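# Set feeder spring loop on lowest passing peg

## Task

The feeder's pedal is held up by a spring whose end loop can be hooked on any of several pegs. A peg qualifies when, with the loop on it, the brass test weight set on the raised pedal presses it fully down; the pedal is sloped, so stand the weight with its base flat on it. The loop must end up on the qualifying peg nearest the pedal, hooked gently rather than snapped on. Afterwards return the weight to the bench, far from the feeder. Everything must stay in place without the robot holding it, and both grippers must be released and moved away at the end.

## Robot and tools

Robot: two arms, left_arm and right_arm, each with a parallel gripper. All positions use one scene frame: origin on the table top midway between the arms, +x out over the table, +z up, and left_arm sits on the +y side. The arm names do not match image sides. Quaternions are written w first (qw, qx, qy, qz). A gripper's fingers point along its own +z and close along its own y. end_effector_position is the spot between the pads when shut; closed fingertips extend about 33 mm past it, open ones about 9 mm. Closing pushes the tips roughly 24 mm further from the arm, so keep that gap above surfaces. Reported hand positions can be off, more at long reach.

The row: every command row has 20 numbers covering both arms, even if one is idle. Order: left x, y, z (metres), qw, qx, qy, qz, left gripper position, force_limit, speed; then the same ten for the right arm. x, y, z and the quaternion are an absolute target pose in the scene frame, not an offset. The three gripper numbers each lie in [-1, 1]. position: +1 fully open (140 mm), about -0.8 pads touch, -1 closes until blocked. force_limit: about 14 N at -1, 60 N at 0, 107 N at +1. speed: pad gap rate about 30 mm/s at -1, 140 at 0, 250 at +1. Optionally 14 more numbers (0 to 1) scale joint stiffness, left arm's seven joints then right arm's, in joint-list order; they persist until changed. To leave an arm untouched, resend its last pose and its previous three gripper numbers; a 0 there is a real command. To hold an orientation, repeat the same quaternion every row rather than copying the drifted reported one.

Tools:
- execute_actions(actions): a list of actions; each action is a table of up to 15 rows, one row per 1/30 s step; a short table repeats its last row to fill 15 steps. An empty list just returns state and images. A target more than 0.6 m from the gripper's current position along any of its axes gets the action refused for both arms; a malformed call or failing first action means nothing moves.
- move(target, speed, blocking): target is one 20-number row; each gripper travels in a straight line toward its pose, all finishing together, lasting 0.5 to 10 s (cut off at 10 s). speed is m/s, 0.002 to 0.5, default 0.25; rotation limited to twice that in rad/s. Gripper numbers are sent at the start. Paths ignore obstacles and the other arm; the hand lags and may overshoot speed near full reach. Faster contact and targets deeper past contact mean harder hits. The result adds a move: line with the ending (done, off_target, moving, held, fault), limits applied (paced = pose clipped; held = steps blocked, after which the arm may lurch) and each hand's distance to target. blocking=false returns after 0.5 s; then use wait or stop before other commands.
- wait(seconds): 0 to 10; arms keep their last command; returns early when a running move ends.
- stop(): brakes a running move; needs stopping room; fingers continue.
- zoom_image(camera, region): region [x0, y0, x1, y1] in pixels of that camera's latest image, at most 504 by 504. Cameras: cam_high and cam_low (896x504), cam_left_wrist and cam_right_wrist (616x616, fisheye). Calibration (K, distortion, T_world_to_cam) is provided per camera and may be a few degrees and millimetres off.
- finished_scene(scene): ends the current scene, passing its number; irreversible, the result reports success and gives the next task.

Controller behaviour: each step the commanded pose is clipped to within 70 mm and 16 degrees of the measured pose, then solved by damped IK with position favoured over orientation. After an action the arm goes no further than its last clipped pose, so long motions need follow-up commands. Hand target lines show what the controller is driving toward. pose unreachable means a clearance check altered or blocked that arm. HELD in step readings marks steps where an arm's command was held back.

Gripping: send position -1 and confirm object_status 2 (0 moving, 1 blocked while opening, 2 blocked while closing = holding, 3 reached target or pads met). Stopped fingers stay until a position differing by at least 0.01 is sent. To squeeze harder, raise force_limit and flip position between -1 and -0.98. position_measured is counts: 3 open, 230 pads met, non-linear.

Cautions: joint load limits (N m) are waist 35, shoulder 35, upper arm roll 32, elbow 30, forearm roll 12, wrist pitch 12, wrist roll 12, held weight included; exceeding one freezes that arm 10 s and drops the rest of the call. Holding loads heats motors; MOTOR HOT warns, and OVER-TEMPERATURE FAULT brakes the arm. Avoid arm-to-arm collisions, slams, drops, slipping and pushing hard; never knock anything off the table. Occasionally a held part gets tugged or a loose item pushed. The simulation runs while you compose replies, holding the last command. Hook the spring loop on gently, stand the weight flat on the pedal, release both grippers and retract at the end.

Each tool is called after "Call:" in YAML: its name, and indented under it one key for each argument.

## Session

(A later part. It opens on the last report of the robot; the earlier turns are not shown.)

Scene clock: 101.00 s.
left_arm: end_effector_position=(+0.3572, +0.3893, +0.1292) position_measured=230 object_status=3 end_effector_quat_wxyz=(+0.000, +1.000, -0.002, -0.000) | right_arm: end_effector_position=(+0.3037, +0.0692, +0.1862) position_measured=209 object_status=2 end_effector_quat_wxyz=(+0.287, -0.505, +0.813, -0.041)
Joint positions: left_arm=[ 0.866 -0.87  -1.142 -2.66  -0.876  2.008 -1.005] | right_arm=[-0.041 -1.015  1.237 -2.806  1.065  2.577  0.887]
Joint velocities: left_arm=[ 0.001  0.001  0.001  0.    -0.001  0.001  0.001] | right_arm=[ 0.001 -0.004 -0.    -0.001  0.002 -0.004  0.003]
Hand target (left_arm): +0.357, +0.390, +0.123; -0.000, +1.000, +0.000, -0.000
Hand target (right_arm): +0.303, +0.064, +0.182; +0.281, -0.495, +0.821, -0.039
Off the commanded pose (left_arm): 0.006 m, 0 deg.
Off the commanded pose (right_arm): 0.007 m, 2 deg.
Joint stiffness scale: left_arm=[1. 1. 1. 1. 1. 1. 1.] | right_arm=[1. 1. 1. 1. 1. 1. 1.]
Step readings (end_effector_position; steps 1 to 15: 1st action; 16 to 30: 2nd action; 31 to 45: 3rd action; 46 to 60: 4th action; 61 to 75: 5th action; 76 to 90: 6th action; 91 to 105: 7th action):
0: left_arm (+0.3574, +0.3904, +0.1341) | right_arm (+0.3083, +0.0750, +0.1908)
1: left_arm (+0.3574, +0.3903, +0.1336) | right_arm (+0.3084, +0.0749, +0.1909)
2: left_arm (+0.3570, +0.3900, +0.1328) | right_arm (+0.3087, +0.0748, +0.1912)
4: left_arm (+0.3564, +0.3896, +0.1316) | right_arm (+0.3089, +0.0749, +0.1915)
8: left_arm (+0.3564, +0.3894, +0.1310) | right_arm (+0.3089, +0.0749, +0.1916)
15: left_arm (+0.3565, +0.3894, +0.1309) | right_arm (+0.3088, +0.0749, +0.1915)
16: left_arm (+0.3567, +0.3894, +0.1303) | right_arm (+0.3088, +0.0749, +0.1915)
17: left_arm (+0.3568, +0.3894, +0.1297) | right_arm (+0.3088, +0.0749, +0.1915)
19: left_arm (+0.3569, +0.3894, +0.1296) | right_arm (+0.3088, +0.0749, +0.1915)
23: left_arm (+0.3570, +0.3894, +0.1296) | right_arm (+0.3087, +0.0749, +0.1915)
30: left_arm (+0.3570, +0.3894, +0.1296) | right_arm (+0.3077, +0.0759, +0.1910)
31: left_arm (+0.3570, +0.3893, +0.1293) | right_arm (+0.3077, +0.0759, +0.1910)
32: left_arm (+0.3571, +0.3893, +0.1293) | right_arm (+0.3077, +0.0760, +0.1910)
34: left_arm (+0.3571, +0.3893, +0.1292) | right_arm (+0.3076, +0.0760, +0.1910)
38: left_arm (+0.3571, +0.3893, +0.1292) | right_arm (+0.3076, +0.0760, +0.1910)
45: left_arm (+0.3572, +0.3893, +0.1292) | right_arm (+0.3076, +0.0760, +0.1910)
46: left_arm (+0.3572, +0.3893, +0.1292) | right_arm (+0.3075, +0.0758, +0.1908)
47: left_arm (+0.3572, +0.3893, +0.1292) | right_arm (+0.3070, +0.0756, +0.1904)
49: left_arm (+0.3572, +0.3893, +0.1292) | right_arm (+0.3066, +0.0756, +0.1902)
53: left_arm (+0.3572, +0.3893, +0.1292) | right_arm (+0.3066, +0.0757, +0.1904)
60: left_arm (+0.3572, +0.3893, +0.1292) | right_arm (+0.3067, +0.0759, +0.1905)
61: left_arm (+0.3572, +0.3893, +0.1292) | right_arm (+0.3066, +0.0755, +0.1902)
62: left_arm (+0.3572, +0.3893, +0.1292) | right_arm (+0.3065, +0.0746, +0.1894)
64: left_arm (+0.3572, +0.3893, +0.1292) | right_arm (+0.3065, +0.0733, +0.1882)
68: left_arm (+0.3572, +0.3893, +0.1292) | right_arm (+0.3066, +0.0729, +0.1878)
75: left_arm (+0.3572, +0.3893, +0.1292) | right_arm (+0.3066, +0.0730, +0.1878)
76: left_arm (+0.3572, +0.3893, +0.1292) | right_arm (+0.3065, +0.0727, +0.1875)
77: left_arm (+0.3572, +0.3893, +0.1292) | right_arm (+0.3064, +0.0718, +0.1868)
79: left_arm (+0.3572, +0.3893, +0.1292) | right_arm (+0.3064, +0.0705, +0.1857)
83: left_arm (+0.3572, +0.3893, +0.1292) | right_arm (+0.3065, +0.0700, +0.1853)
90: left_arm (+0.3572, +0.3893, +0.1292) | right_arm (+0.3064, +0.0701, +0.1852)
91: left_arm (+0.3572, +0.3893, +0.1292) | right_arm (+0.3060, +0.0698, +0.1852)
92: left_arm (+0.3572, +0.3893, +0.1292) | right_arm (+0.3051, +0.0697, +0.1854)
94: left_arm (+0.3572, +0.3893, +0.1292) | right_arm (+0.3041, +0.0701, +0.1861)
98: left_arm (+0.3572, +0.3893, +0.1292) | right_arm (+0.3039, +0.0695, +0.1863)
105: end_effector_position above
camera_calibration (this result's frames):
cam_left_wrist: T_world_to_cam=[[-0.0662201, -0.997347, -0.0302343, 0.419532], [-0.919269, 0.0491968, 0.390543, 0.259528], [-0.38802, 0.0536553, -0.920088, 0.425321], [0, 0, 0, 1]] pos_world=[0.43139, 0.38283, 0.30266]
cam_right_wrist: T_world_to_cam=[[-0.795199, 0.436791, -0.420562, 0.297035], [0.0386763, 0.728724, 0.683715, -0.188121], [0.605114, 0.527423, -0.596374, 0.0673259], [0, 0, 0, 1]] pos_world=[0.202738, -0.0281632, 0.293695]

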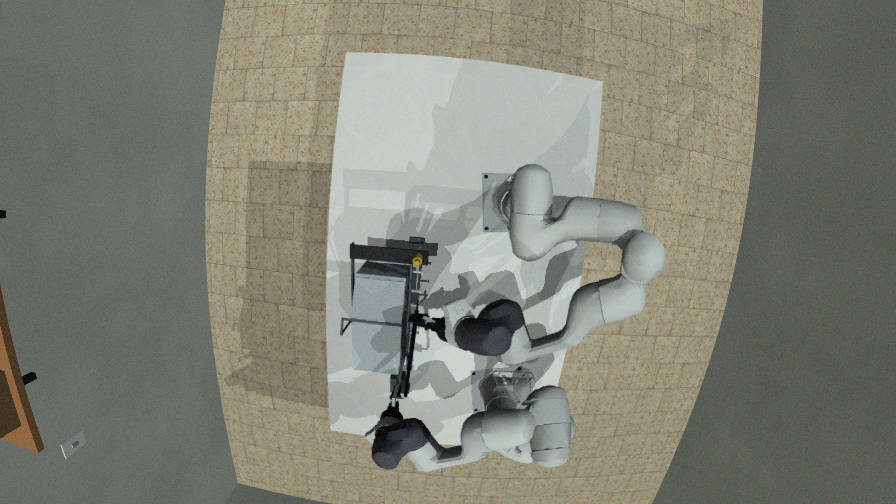

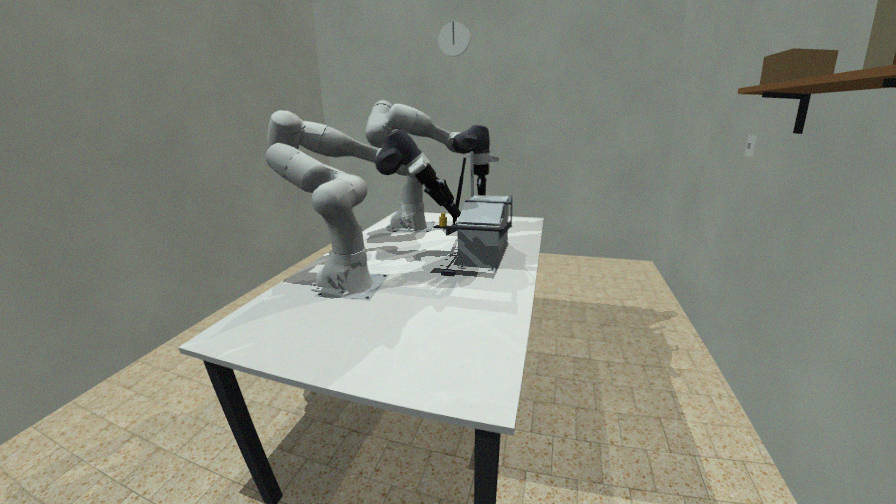

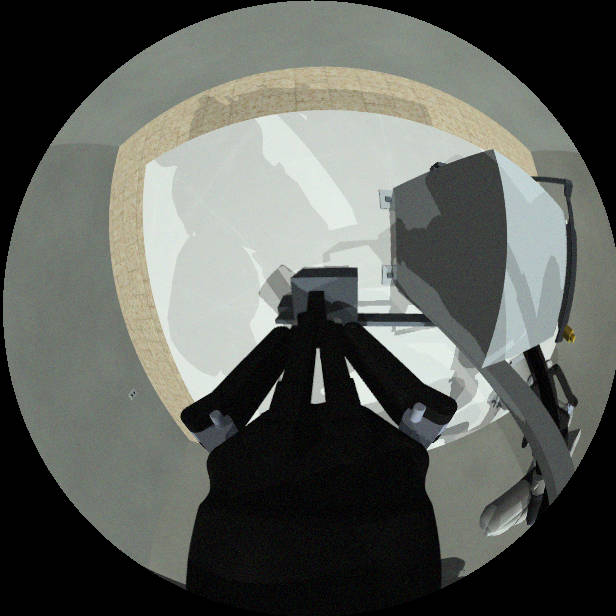

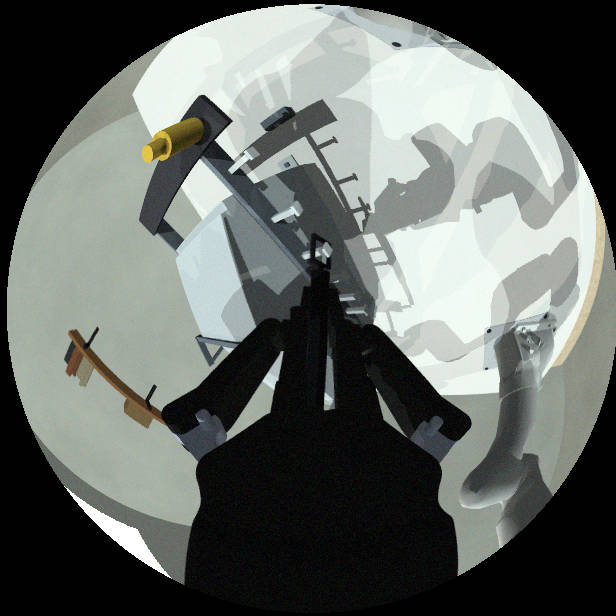

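Call:
execute_actions:
  actions:
    - [[0.357,0.39,0.123,0,1,0,0,-1,-1,0,0.298,0.065,0.1805,0.281,-0.495,0.821,-0.039,-1,0.3,-0.8]]
    - [[0.357,0.39,0.123,0,1,0,0,-1,-1,0,0.293,0.065,0.1805,0.281,-0.492,0.823,-0.038,-1,0.3,-0.8]]
    - [[0.357,0.39,0.123,0,1,0,0,-1,-1,0,0.288,0.065,0.1805,0.281,-0.489,0.825,-0.038,-1,0.3,-0.8]]
    - [[0.357,0.39,0.123,0,1,0,0,-1,-1,0,0.282,0.065,0.1805,0.281,-0.486,0.827,-0.037,-1,0.3,-0.8]]

Call:
zoom_image:
  camera: "cam_right_wrist"
  region: [260, 210, 380, 330]

Scene clock: 103.40 s.
left_arm: end_effector_position=(+0.3572, +0.3893, +0.1292) position_measured=230 object_status=3 end_effector_quat_wxyz=(+0.001, +1.000, -0.002, -0.000) | right_arm: end_effector_position=(+0.2852, +0.0687, +0.1863) position_measured=209 object_status=2 end_effector_quat_wxyz=(+0.288, -0.489, +0.823, -0.036)
Joint positions: left_arm=[ 0.866 -0.87  -1.142 -2.66  -0.876  2.008 -1.004] | right_arm=[ 0.017 -1.077  1.239 -2.826  1.066  2.53   0.975]
Joint velocities: left_arm=[ 0.001 -0.001  0.    -0.001  0.     0.001 -0.002] | right_arm=[ 0.003  0.    -0.     0.    -0.002 -0.008  0.016]
Hand target (left_arm): +0.357, +0.390, +0.123; -0.000, +1.000, +0.000, -0.000
Hand target (right_arm): +0.282, +0.065, +0.181; +0.281, -0.486, +0.827, -0.037
Off the commanded pose (left_arm): 0.006 m, 0 deg.
Off the commanded pose (right_arm): 0.008 m, 1 deg.
Joint stiffness scale: left_arm=[1. 1. 1. 1. 1. 1. 1.] | right_arm=[1. 1. 1. 1. 1. 1. 1.]
Step readings (end_effector_position; steps 1 to 15: 1st action; 16 to 30: 2nd action; 31 to 45: 3rd action; 46 to 60: 4th action):
0: left_arm (+0.3572, +0.3893, +0.1292) | right_arm (+0.3036, +0.0692, +0.1861)
1: left_arm (+0.3572, +0.3893, +0.1292) | right_arm (+0.3031, +0.0690, +0.1860)
2: left_arm (+0.3572, +0.3893, +0.1292) | right_arm (+0.3022, +0.0691, +0.1859)
4: left_arm (+0.3572, +0.3893, +0.1292) | right_arm (+0.3009, +0.0697, +0.1862)
8: left_arm (+0.3572, +0.3893, +0.1292) | right_arm (+0.3003, +0.0696, +0.1863)
15: left_arm (+0.3572, +0.3893, +0.1292) | right_arm (+0.2999, +0.0696, +0.1861)
16: left_arm (+0.3572, +0.3893, +0.1292) | right_arm (+0.2993, +0.0692, +0.1859)
17: left_arm (+0.3572, +0.3893, +0.1292) | right_arm (+0.2983, +0.0692, +0.1860)
19: left_arm (+0.3572, +0.3893, +0.1292) | right_arm (+0.2968, +0.0696, +0.1864)
23: left_arm (+0.3572, +0.3893, +0.1292) | right_arm (+0.2960, +0.0694, +0.1864)
30: left_arm (+0.3572, +0.3893, +0.1292) | right_arm (+0.2954, +0.0692, +0.1860)
31: left_arm (+0.3572, +0.3893, +0.1292) | right_arm (+0.2948, +0.0689, +0.1859)
32: left_arm (+0.3572, +0.3893, +0.1292) | right_arm (+0.2938, +0.0689, +0.1861)
34: left_arm (+0.3572, +0.3893, +0.1292) | right_arm (+0.2924, +0.0695, +0.1868)
38: left_arm (+0.3572, +0.3893, +0.1292) | right_arm (+0.2915, +0.0694, +0.1869)
45: left_arm (+0.3572, +0.3893, +0.1292) | right_arm (+0.2908, +0.0691, +0.1864)
46: left_arm (+0.3572, +0.3893, +0.1292) | right_arm (+0.2901, +0.0687, +0.1862)
47: left_arm (+0.3572, +0.3893, +0.1292) | right_arm (+0.2889, +0.0687, +0.1863)
49: left_arm (+0.3572, +0.3893, +0.1292) | right_arm (+0.2871, +0.0692, +0.1868)
53: left_arm (+0.3572, +0.3893, +0.1292) | right_arm (+0.2860, +0.0689, +0.1867)
60: end_effector_position above
camera_calibration (this result's frames):
cam_left_wrist: T_world_to_cam=[[-0.0662012, -0.99735, -0.0301707, 0.419519], [-0.91926, 0.0492029, 0.390564, 0.25952], [-0.388044, 0.0535905, -0.920081, 0.425354], [0, 0, 0, 1]] pos_world=[0.431395, 0.382843, 0.302658]
cam_right_wrist: T_world_to_cam=[[-0.783298, 0.469902, -0.406986, 0.274404], [0.065792, 0.713677, 0.697379, -0.196354], [0.618156, 0.519479, -0.589937, 0.0745008], [0, 0, 0, 1]] pos_world=[0.181805, -0.0275112, 0.292562]

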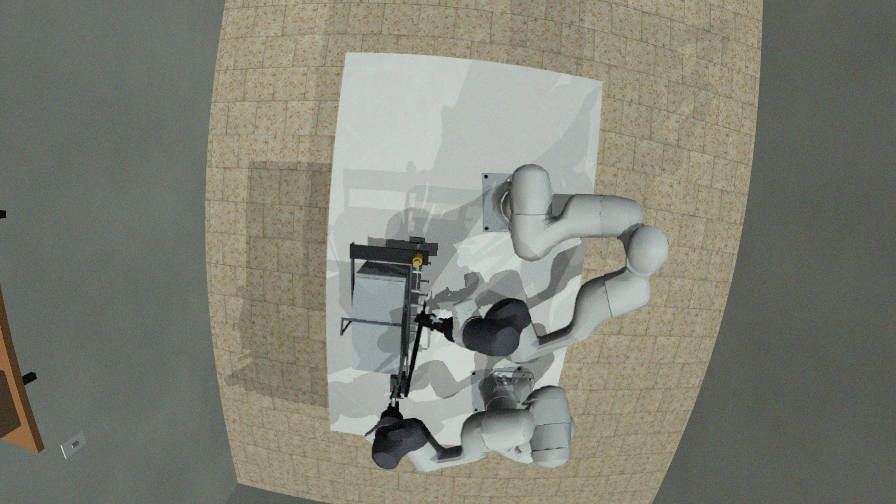

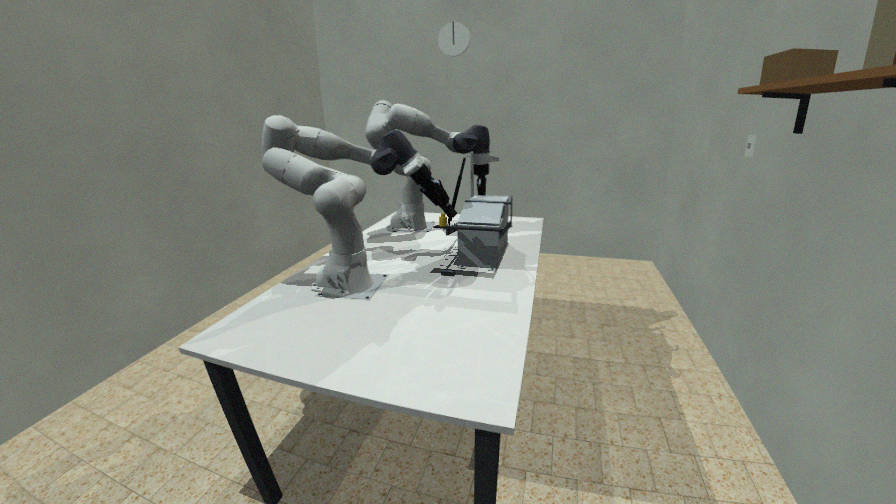

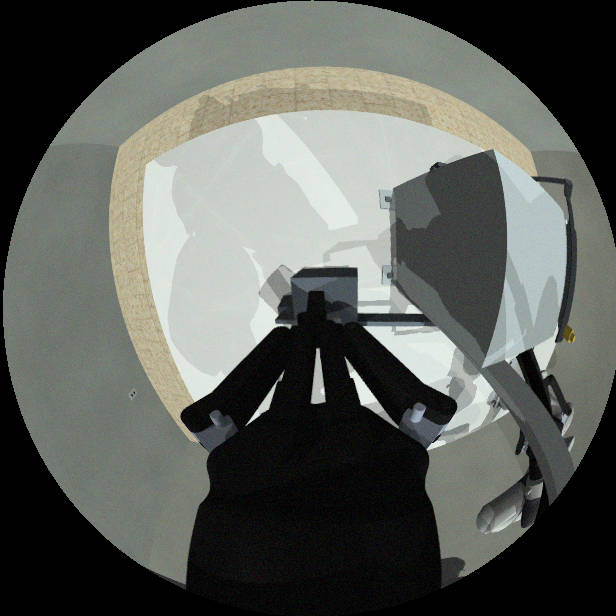

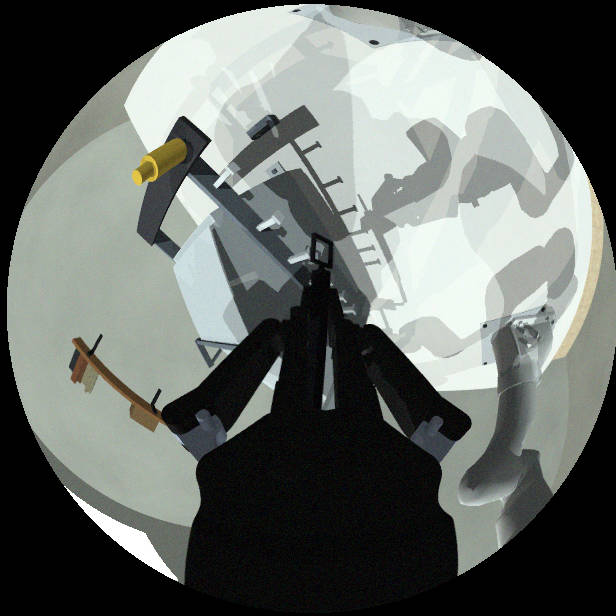

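Region (260, 210, 380, 330) of cam_right_wrist's 616x616 image, scaled by 4.200, with more detail than that image has.

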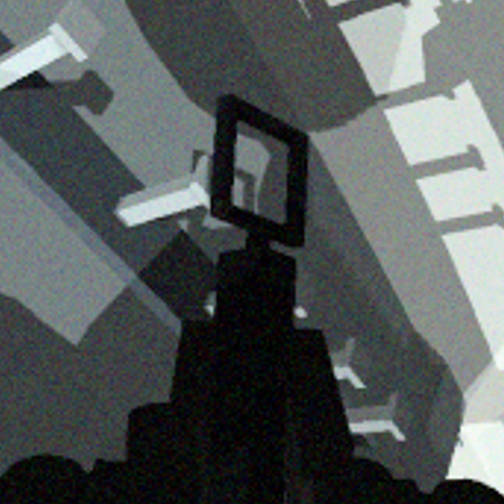

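Call:
execute_actions:
  actions:
    - [[0.357,0.39,0.123,0,1,0,0,-1,-1,0,0.282,0.0735,0.180,0.288,-0.4815,0.827,-0.024,-1,0.3,-0.8]]
    - [[0.357,0.39,0.123,0,1,0,0,-1,-1,0,0.282,0.082,0.179,0.2955,-0.477,0.8274,-0.012,-1,0.3,-0.8]]
    - [[0.357,0.39,0.123,0,1,0,0,-1,-1,0,0.282,0.0905,0.178,0.303,-0.4725,0.8275,0.001,-1,0.3,-0.8]]
    - [[0.357,0.39,0.123,0,1,0,0,-1,-1,0,0.282,0.099,0.177,0.310,-0.468,0.8277,0.0135,-1,0.3,-0.8]]
    - [[0.357,0.39,0.123,0,1,0,0,-1,-1,0,0.287,0.099,0.177,0.310,-0.468,0.8277,0.0135,-1,0.3,-0.8]]

Call:
zoom_image:
  camera: "cam_right_wrist"
  region: [260, 210, 380, 330]

Scene clock: 106.53 s.
left_arm: end_effector_position=(+0.3572, +0.3893, +0.1292) position_measured=230 object_status=3 end_effector_quat_wxyz=(+0.001, +1.000, -0.002, -0.000) | right_arm: end_effector_position=(+0.2856, +0.1026, +0.1804) position_measured=209 object_status=2 end_effector_quat_wxyz=(+0.313, -0.469, +0.826, +0.015)
Joint positions: left_arm=[ 0.866 -0.87  -1.142 -2.66  -0.876  2.008 -1.004] | right_arm=[-0.013 -0.964  1.308 -2.797  1.23   2.687  0.927]
Joint velocities: left_arm=[ 0.     0.     0.    -0.001 -0.    -0.001  0.001] | right_arm=[-0.001  0.006  0.001  0.001 -0.001  0.011 -0.01 ]
Hand target (left_arm): +0.357, +0.390, +0.123; -0.000, +1.000, +0.000, -0.000
Hand target (right_arm): +0.287, +0.099, +0.177; +0.310, -0.468, +0.827, +0.014
Off the commanded pose (left_arm): 0.006 m, 0 deg.
Off the commanded pose (right_arm): 0.005 m, 1 deg.
Joint stiffness scale: left_arm=[1. 1. 1. 1. 1. 1. 1.] | right_arm=[1. 1. 1. 1. 1. 1. 1.]
Step readings (end_effector_position; steps 1 to 15: 1st action; 16 to 30: 2nd action; 31 to 45: 3rd action; 46 to 60: 4th action; 61 to 75: 5th action):
0: left_arm (+0.3572, +0.3893, +0.1292) | right_arm (+0.2848, +0.0687, +0.1860)
1: left_arm (+0.3572, +0.3893, +0.1292) | right_arm (+0.2844, +0.0700, +0.1855)
2: left_arm (+0.3572, +0.3893, +0.1292) | right_arm (+0.2835, +0.0712, +0.1843)
4: left_arm (+0.3572, +0.3893, +0.1292) | right_arm (+0.2827, +0.0727, +0.1831)
8: left_arm (+0.3572, +0.3893, +0.1292) | right_arm (+0.2826, +0.0744, +0.1832)
15: left_arm (+0.3572, +0.3893, +0.1292) | right_arm (+0.2829, +0.0755, +0.1839)
16: left_arm (+0.3572, +0.3893, +0.1292) | right_arm (+0.2825, +0.0771, +0.1834)
17: left_arm (+0.3572, +0.3893, +0.1292) | right_arm (+0.2817, +0.0789, +0.1823)
19: left_arm (+0.3572, +0.3893, +0.1292) | right_arm (+0.2811, +0.0810, +0.1812)
23: left_arm (+0.3572, +0.3893, +0.1292) | right_arm (+0.2814, +0.0832, +0.1815)
30: left_arm (+0.3572, +0.3893, +0.1292) | right_arm (+0.2821, +0.0842, +0.1825)
31: left_arm (+0.3572, +0.3893, +0.1292) | right_arm (+0.2818, +0.0859, +0.1820)
32: left_arm (+0.3572, +0.3893, +0.1292) | right_arm (+0.2810, +0.0876, +0.1808)
34: left_arm (+0.3572, +0.3893, +0.1292) | right_arm (+0.2805, +0.0896, +0.1797)
38: left_arm (+0.3572, +0.3893, +0.1292) | right_arm (+0.2809, +0.0917, +0.1801)
45: left_arm (+0.3572, +0.3893, +0.1292) | right_arm (+0.2818, +0.0927, +0.1812)
46: left_arm (+0.3572, +0.3893, +0.1292) | right_arm (+0.2815, +0.0944, +0.1808)
47: left_arm (+0.3572, +0.3893, +0.1292) | right_arm (+0.2807, +0.0962, +0.1796)
49: left_arm (+0.3572, +0.3893, +0.1292) | right_arm (+0.2803, +0.0983, +0.1786)
53: left_arm (+0.3572, +0.3893, +0.1292) | right_arm (+0.2808, +0.1003, +0.1791)
60: left_arm (+0.3572, +0.3893, +0.1292) | right_arm (+0.2817, +0.1012, +0.1802)
61: left_arm (+0.3572, +0.3893, +0.1292) | right_arm (+0.2822, +0.1017, +0.1802)
62: left_arm (+0.3572, +0.3893, +0.1292) | right_arm (+0.2831, +0.1019, +0.1801)
64: left_arm (+0.3572, +0.3893, +0.1292) | right_arm (+0.2845, +0.1018, +0.1799)
68: left_arm (+0.3572, +0.3893, +0.1292) | right_arm (+0.2851, +0.1024, +0.1801)
75: end_effector_position above
camera_calibration (this result's frames):
cam_left_wrist: T_world_to_cam=[[-0.066189, -0.997352, -0.0301275, 0.41951], [-0.919253, 0.0492076, 0.390579, 0.259515], [-0.388062, 0.0535468, -0.920076, 0.425377], [0, 0, 0, 1]] pos_world=[0.4314, 0.382852, 0.302657]
cam_right_wrist: T_world_to_cam=[[-0.784621, 0.518353, -0.340119, 0.239741], [0.0755268, 0.624431, 0.77742, -0.224533], [0.615359, 0.584292, -0.529091, 0.0364046], [0, 0, 0, 1]] pos_world=[0.182662, -0.00533593, 0.275359]

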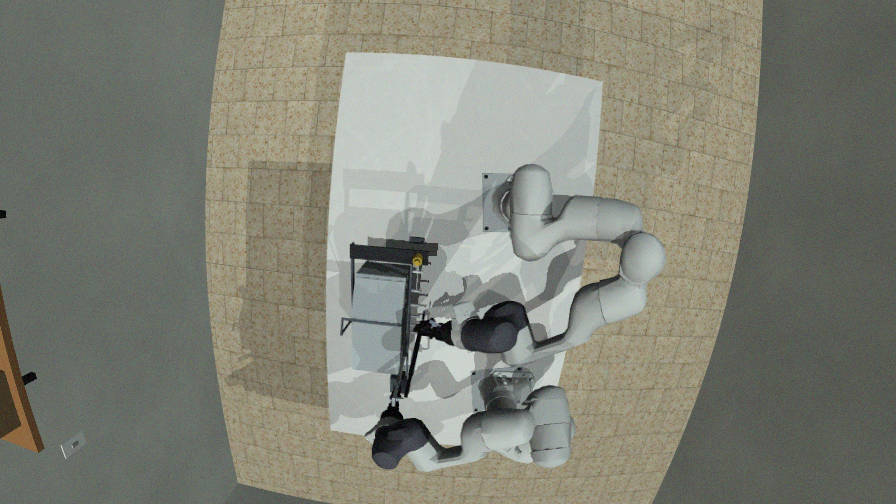

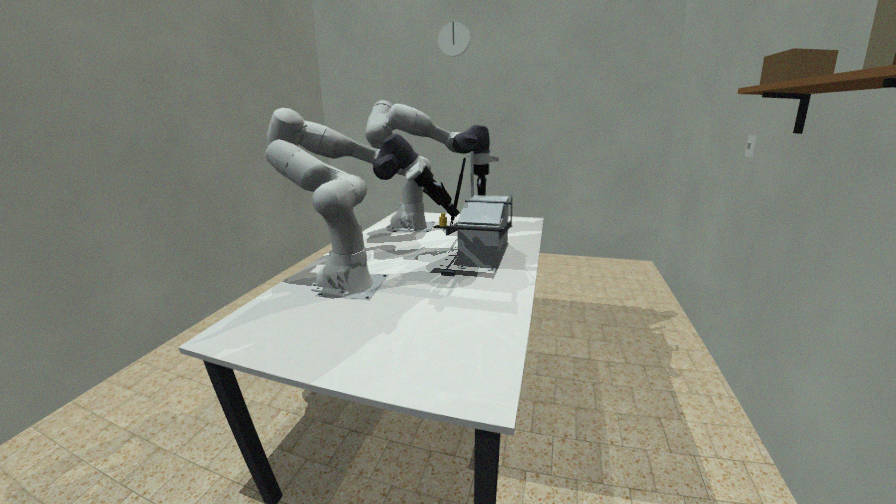

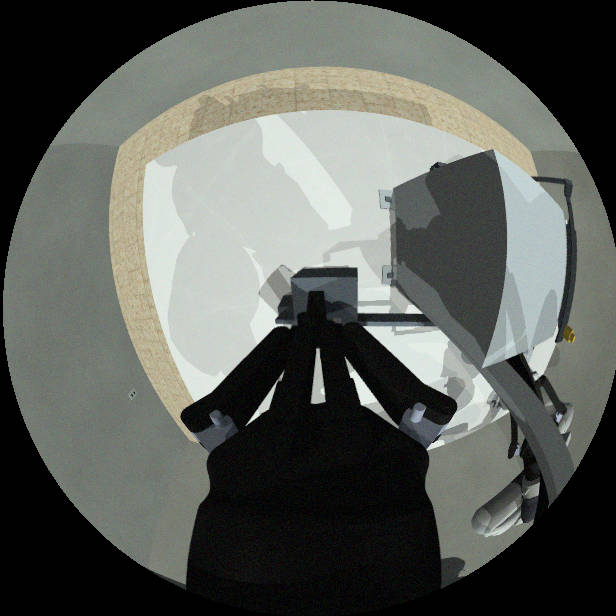

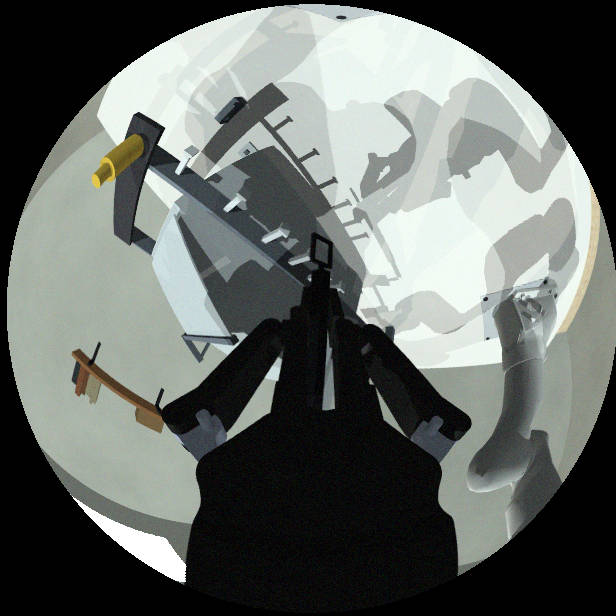

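Region (260, 210, 380, 330) of cam_right_wrist's 616x616 image, scaled by 4.200, with more detail than that image has.

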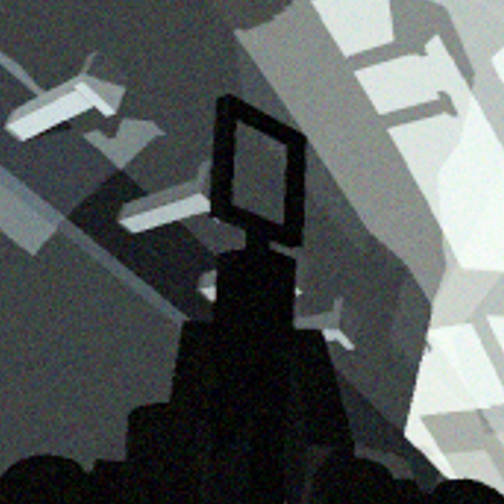

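Call:
execute_actions:
  actions:
    - [[0.357,0.39,0.123,0,1,0,0,-1,-1,0,0.292,0.100,0.178,0.310,-0.470,0.826,0.013,-1,0.3,-0.8]]
    - [[0.357,0.39,0.123,0,1,0,0,-1,-1,0,0.297,0.100,0.178,0.310,-0.473,0.825,0.013,-1,0.3,-0.8]]
    - [[0.357,0.39,0.123,0,1,0,0,-1,-1,0,0.302,0.100,0.178,0.310,-0.476,0.823,0.012,-1,0.3,-0.8]]
    - [[0.357,0.39,0.123,0,1,0,0,-1,-1,0,0.307,0.100,0.178,0.310,-0.479,0.821,0.011,-1,0.3,-0.8]]
    - [[0.357,0.39,0.123,0,1,0,0,-1,-1,0,0.312,0.100,0.178,0.310,-0.482,0.819,0.011,-1,0.3,-0.8]]

Call:
zoom_image:
  camera: "cam_right_wrist"
  region: [260, 210, 380, 330]

Scene clock: 109.40 s.
left_arm: end_effector_position=(+0.3572, +0.3893, +0.1292) position_measured=230 object_status=3 end_effector_quat_wxyz=(+0.001, +1.000, -0.002, -0.000) | right_arm: end_effector_position=(+0.3070, +0.1063, +0.1804) position_measured=209 object_status=2 end_effector_quat_wxyz=(+0.312, -0.491, +0.813, +0.011)
Joint positions: left_arm=[ 0.866 -0.87  -1.142 -2.66  -0.876  2.008 -1.004] | right_arm=[-0.084 -0.875  1.308 -2.764  1.235  2.748  0.8  ]
Joint velocities: left_arm=[-0.001 -0.    -0.001 -0.001  0.    -0.     0.   ] | right_arm=[-0.002  0.001  0.002 -0.001  0.003  0.006 -0.02 ]
Hand target (left_arm): +0.357, +0.390, +0.123; -0.000, +1.000, +0.000, -0.000
Hand target (right_arm): +0.312, +0.100, +0.178; +0.310, -0.482, +0.819, +0.011
Off the commanded pose (left_arm): 0.006 m, 0 deg.
Off the commanded pose (right_arm): 0.008 m, 1 deg.
Joint stiffness scale: left_arm=[1. 1. 1. 1. 1. 1. 1.] | right_arm=[1. 1. 1. 1. 1. 1. 1.]
Step readings (end_effector_position; steps 1 to 15: 1st action; 16 to 30: 2nd action; 31 to 45: 3rd action; 46 to 60: 4th action; 61 to 75: 5th action):
0: left_arm (+0.3572, +0.3893, +0.1292) | right_arm (+0.2859, +0.1027, +0.1807)
1: left_arm (+0.3572, +0.3893, +0.1292) | right_arm (+0.2864, +0.1032, +0.1808)
2: left_arm (+0.3572, +0.3893, +0.1292) | right_arm (+0.2873, +0.1035, +0.1809)
4: left_arm (+0.3572, +0.3893, +0.1292) | right_arm (+0.2887, +0.1037, +0.1807)
8: left_arm (+0.3572, +0.3893, +0.1292) | right_arm (+0.2893, +0.1043, +0.1810)
15: left_arm (+0.3572, +0.3893, +0.1292) | right_arm (+0.2898, +0.1044, +0.1813)
16: left_arm (+0.3572, +0.3893, +0.1292) | right_arm (+0.2903, +0.1048, +0.1813)
17: left_arm (+0.3572, +0.3893, +0.1292) | right_arm (+0.2912, +0.1049, +0.1812)
19: left_arm (+0.3572, +0.3893, +0.1292) | right_arm (+0.2925, +0.1046, +0.1806)
23: left_arm (+0.3572, +0.3893, +0.1292) | right_arm (+0.2932, +0.1050, +0.1806)
30: left_arm (+0.3572, +0.3893, +0.1292) | right_arm (+0.2938, +0.1051, +0.1811)
31: left_arm (+0.3572, +0.3893, +0.1292) | right_arm (+0.2944, +0.1055, +0.1812)
32: left_arm (+0.3572, +0.3893, +0.1292) | right_arm (+0.2954, +0.1056, +0.1811)
34: left_arm (+0.3572, +0.3893, +0.1292) | right_arm (+0.2968, +0.1053, +0.1807)
38: left_arm (+0.3572, +0.3893, +0.1292) | right_arm (+0.2976, +0.1056, +0.1807)
45: left_arm (+0.3572, +0.3893, +0.1292) | right_arm (+0.2982, +0.1057, +0.1811)
46: left_arm (+0.3572, +0.3893, +0.1292) | right_arm (+0.2987, +0.1061, +0.1812)
47: left_arm (+0.3572, +0.3893, +0.1292) | right_arm (+0.2997, +0.1062, +0.1811)
49: left_arm (+0.3572, +0.3893, +0.1292) | right_arm (+0.3012, +0.1058, +0.1806)
53: left_arm (+0.3572, +0.3893, +0.1292) | right_arm (+0.3020, +0.1060, +0.1805)
60: left_arm (+0.3572, +0.3893, +0.1292) | right_arm (+0.3027, +0.1060, +0.1809)
61: left_arm (+0.3572, +0.3893, +0.1292) | right_arm (+0.3032, +0.1064, +0.1809)
62: left_arm (+0.3572, +0.3893, +0.1292) | right_arm (+0.3041, +0.1066, +0.1807)
64: left_arm (+0.3572, +0.3893, +0.1292) | right_arm (+0.3054, +0.1062, +0.1801)
68: left_arm (+0.3572, +0.3893, +0.1292) | right_arm (+0.3063, +0.1063, +0.1799)
75: end_effector_position above
camera_calibration (this result's frames):
cam_left_wrist: T_world_to_cam=[[-0.0661797, -0.997354, -0.0300985, 0.419504], [-0.919249, 0.0492097, 0.390588, 0.259512], [-0.388074, 0.053517, -0.920073, 0.425392], [0, 0, 0, 1]] pos_world=[0.431402, 0.382858, 0.302655]
cam_right_wrist: T_world_to_cam=[[-0.80338, 0.474733, -0.359456, 0.268458], [0.0381138, 0.643412, 0.764571, -0.216656], [0.594245, 0.60054, -0.534999, 0.026822], [0, 0, 0, 1]] pos_world=[0.207993, -0.00415467, 0.276497]

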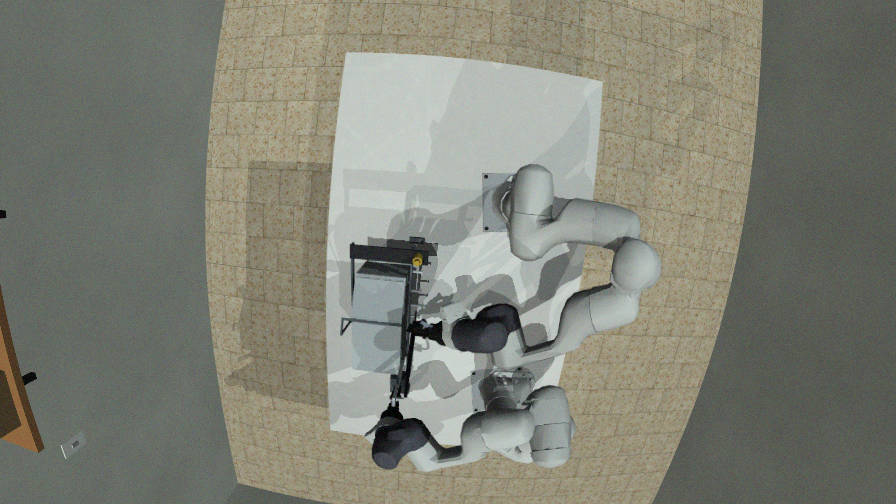

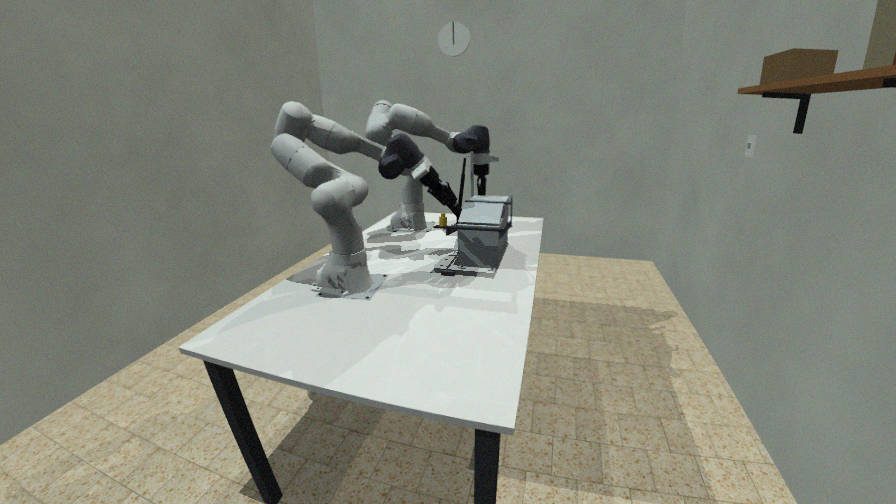

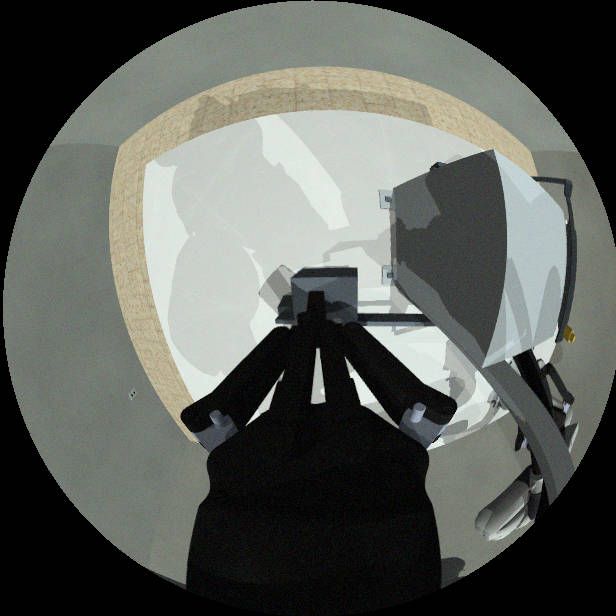

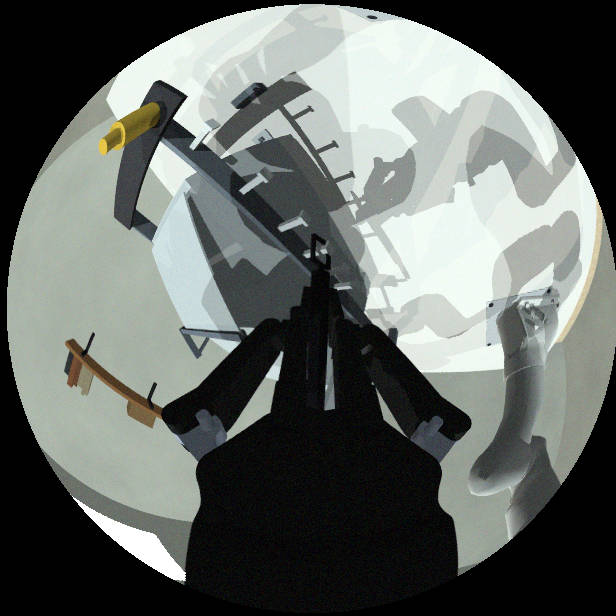

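Region (260, 210, 380, 330) of cam_right_wrist's 616x616 image, scaled by 4.200, with more detail than that image has.

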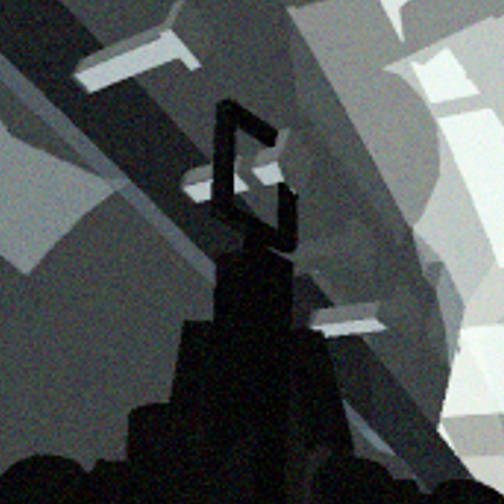

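Seat it.

Call:
execute_actions:
  actions:
    - [[0.357,0.39,0.123,0,1,0,0,-1,-1,0,0.314,0.1005,0.1805,0.310,-0.484,0.818,0.011,-1,0.3,-0.8]]
    - [[0.357,0.39,0.123,0,1,0,0,-1,-1,0,0.314,0.1015,0.1825,0.310,-0.484,0.818,0.011,-1,0.3,-0.8]]
    - [[0.357,0.39,0.123,0,1,0,0,-1,-1,0,0.314,0.1025,0.1845,0.310,-0.486,0.817,0.011,-1,0.3,-0.8]]
    - [[0.357,0.39,0.124,0,1,0,0,-1,-1,0,0.313,0.1045,0.186,0.311,-0.489,0.815,0.011,-1,0.3,-0.8]]
    - [[0.357,0.39,0.126,0,1,0,0,-1,-1,0,0.311,0.108,0.187,0.312,-0.493,0.812,0.010,-1,0.3,-0.8]]

Scene clock: 112.70 s.
left_arm: end_effector_position=(+0.3571, +0.3894, +0.1294) position_measured=230 object_status=3 end_effector_quat_wxyz=(+0.000, +1.000, -0.002, -0.000) | right_arm: end_effector_position=(+0.3096, +0.1097, +0.1876) position_measured=209 object_status=2 end_effector_quat_wxyz=(+0.313, -0.499, +0.808, +0.009)
Joint positions: left_arm=[ 0.866 -0.871 -1.142 -2.66  -0.876  2.006 -1.004] | right_arm=[-0.088 -0.879  1.29  -2.752  1.213  2.733  0.787]
Joint velocities: left_arm=[-0.    -0.001  0.     0.001  0.002 -0.    -0.   ] | right_arm=[ 0.    -0.002  0.    -0.001 -0.    -0.003 -0.   ]
Hand target (left_arm): +0.357, +0.390, +0.126; -0.000, +1.000, +0.000, -0.000
Hand target (right_arm): +0.311, +0.108, +0.187; +0.312, -0.493, +0.812, +0.010
Off the commanded pose (left_arm): 0.003 m, 0 deg.
Off the commanded pose (right_arm): 0.002 m, 1 deg.
Joint stiffness scale: left_arm=[1. 1. 1. 1. 1. 1. 1.] | right_arm=[1. 1. 1. 1. 1. 1. 1.]
Step readings (end_effector_position; steps 1 to 15: 1st action; 16 to 30: 2nd action; 31 to 45: 3rd action; 46 to 60: 4th action; 61 to 75: 5th action):
0: left_arm (+0.3572, +0.3893, +0.1292) | right_arm (+0.3074, +0.1063, +0.1807)
1: left_arm (+0.3572, +0.3893, +0.1292) | right_arm (+0.3078, +0.1065, +0.1812)
2: left_arm (+0.3572, +0.3893, +0.1292) | right_arm (+0.3084, +0.1068, +0.1822)
4: left_arm (+0.3572, +0.3893, +0.1292) | right_arm (+0.3092, +0.1072, +0.1832)
8: left_arm (+0.3572, +0.3893, +0.1292) | right_arm (+0.3095, +0.1075, +0.1837)
15: left_arm (+0.3572, +0.3893, +0.1292) | right_arm (+0.3097, +0.1075, +0.1838)
16: left_arm (+0.3572, +0.3893, +0.1292) | right_arm (+0.3097, +0.1075, +0.1840)
17: left_arm (+0.3572, +0.3893, +0.1292) | right_arm (+0.3098, +0.1078, +0.1844)
19: left_arm (+0.3572, +0.3893, +0.1292) | right_arm (+0.3098, +0.1082, +0.1850)
23: left_arm (+0.3572, +0.3893, +0.1292) | right_arm (+0.3098, +0.1082, +0.1851)
30: left_arm (+0.3572, +0.3893, +0.1292) | right_arm (+0.3098, +0.1082, +0.1851)
31: left_arm (+0.3572, +0.3893, +0.1292) | right_arm (+0.3099, +0.1082, +0.1854)
32: left_arm (+0.3572, +0.3893, +0.1292) | right_arm (+0.3101, +0.1084, +0.1860)
34: left_arm (+0.3572, +0.3893, +0.1292) | right_arm (+0.3102, +0.1089, +0.1867)
38: left_arm (+0.3572, +0.3893, +0.1292) | right_arm (+0.3102, +0.1089, +0.1869)
45: left_arm (+0.3572, +0.3893, +0.1292) | right_arm (+0.3102, +0.1089, +0.1869)
46: left_arm (+0.3572, +0.3893, +0.1292) | right_arm (+0.3102, +0.1090, +0.1870)
47: left_arm (+0.3572, +0.3893, +0.1292) | right_arm (+0.3102, +0.1093, +0.1875)
49: left_arm (+0.3572, +0.3893, +0.1292) | right_arm (+0.3102, +0.1094, +0.1876)
53: left_arm (+0.3571, +0.3893, +0.1293) | right_arm (+0.3102, +0.1094, +0.1876)
60: left_arm (+0.3571, +0.3893, +0.1293) | right_arm (+0.3102, +0.1094, +0.1876)
61: left_arm (+0.3571, +0.3893, +0.1294) | right_arm (+0.3100, +0.1095, +0.1877)
62: left_arm (+0.3571, +0.3894, +0.1294) | right_arm (+0.3099, +0.1096, +0.1876)
64: left_arm (+0.3571, +0.3894, +0.1294) | right_arm (+0.3098, +0.1096, +0.1876)
68: left_arm (+0.3571, +0.3894, +0.1294) | right_arm (+0.3097, +0.1096, +0.1876)
75: end_effector_position above
camera_calibration (this result's frames):
cam_left_wrist: T_world_to_cam=[[-0.0660995, -0.997348, -0.0304476, 0.419534], [-0.919183, 0.0489894, 0.390771, 0.259348], [-0.388243, 0.0538167, -0.919984, 0.425498], [0, 0, 0, 1]] pos_world=[0.431316, 0.382817, 0.302879]
cam_right_wrist: T_world_to_cam=[[-0.809107, 0.45778, -0.368489, 0.276891], [0.0215752, 0.64976, 0.759833, -0.219067], [0.587266, 0.606836, -0.535602, 0.0287083], [0, 0, 0, 1]] pos_world=[0.211901, -0.00183524, 0.283862]

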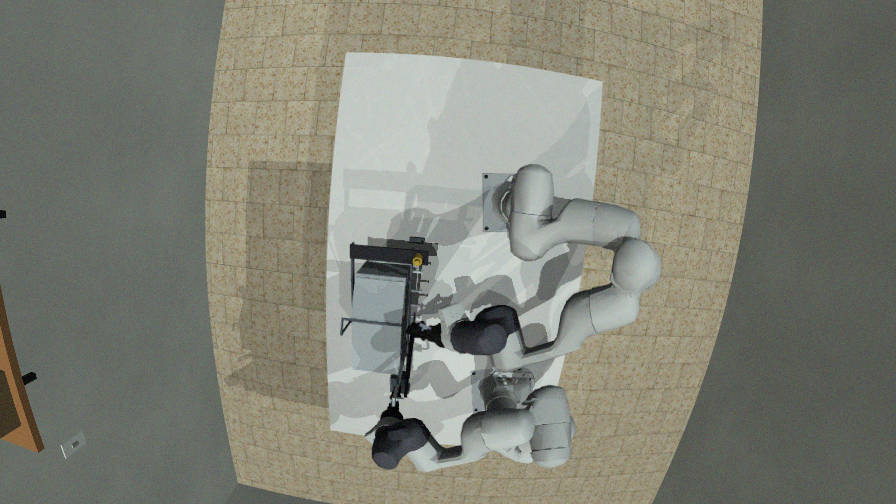

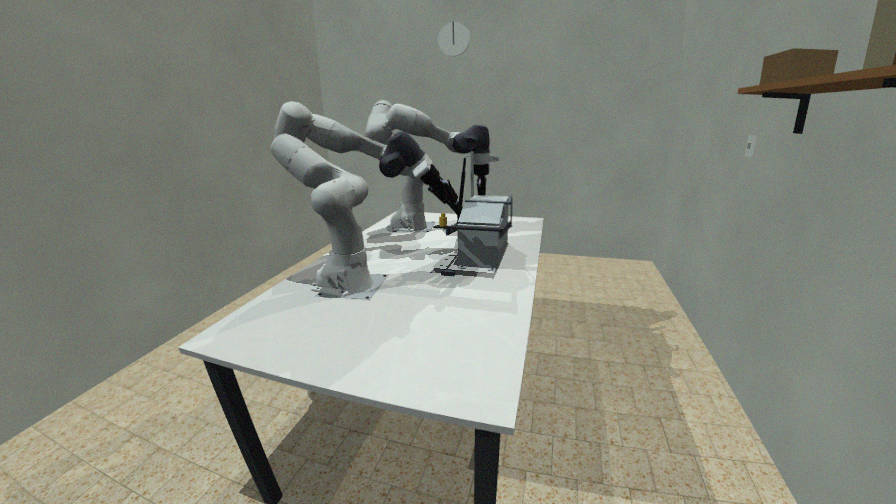

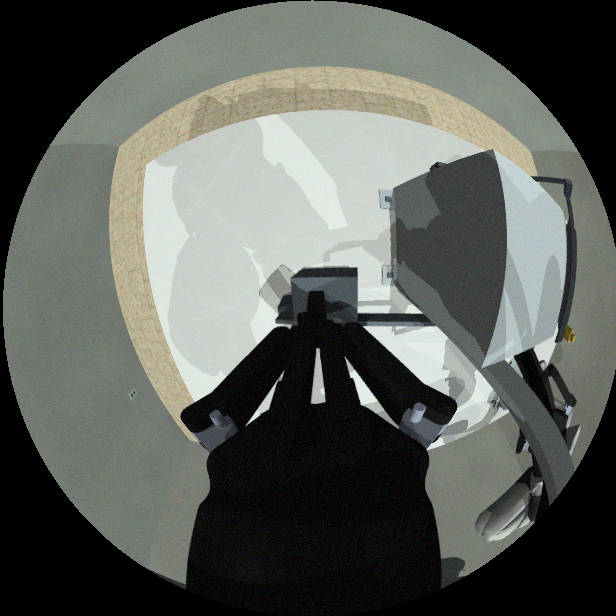

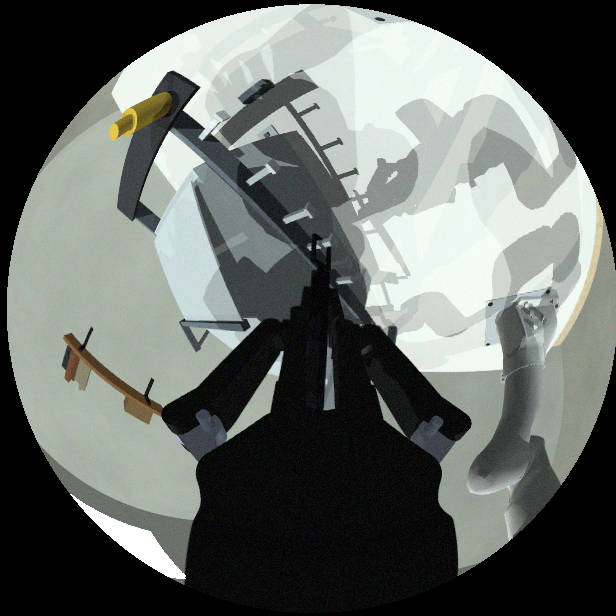

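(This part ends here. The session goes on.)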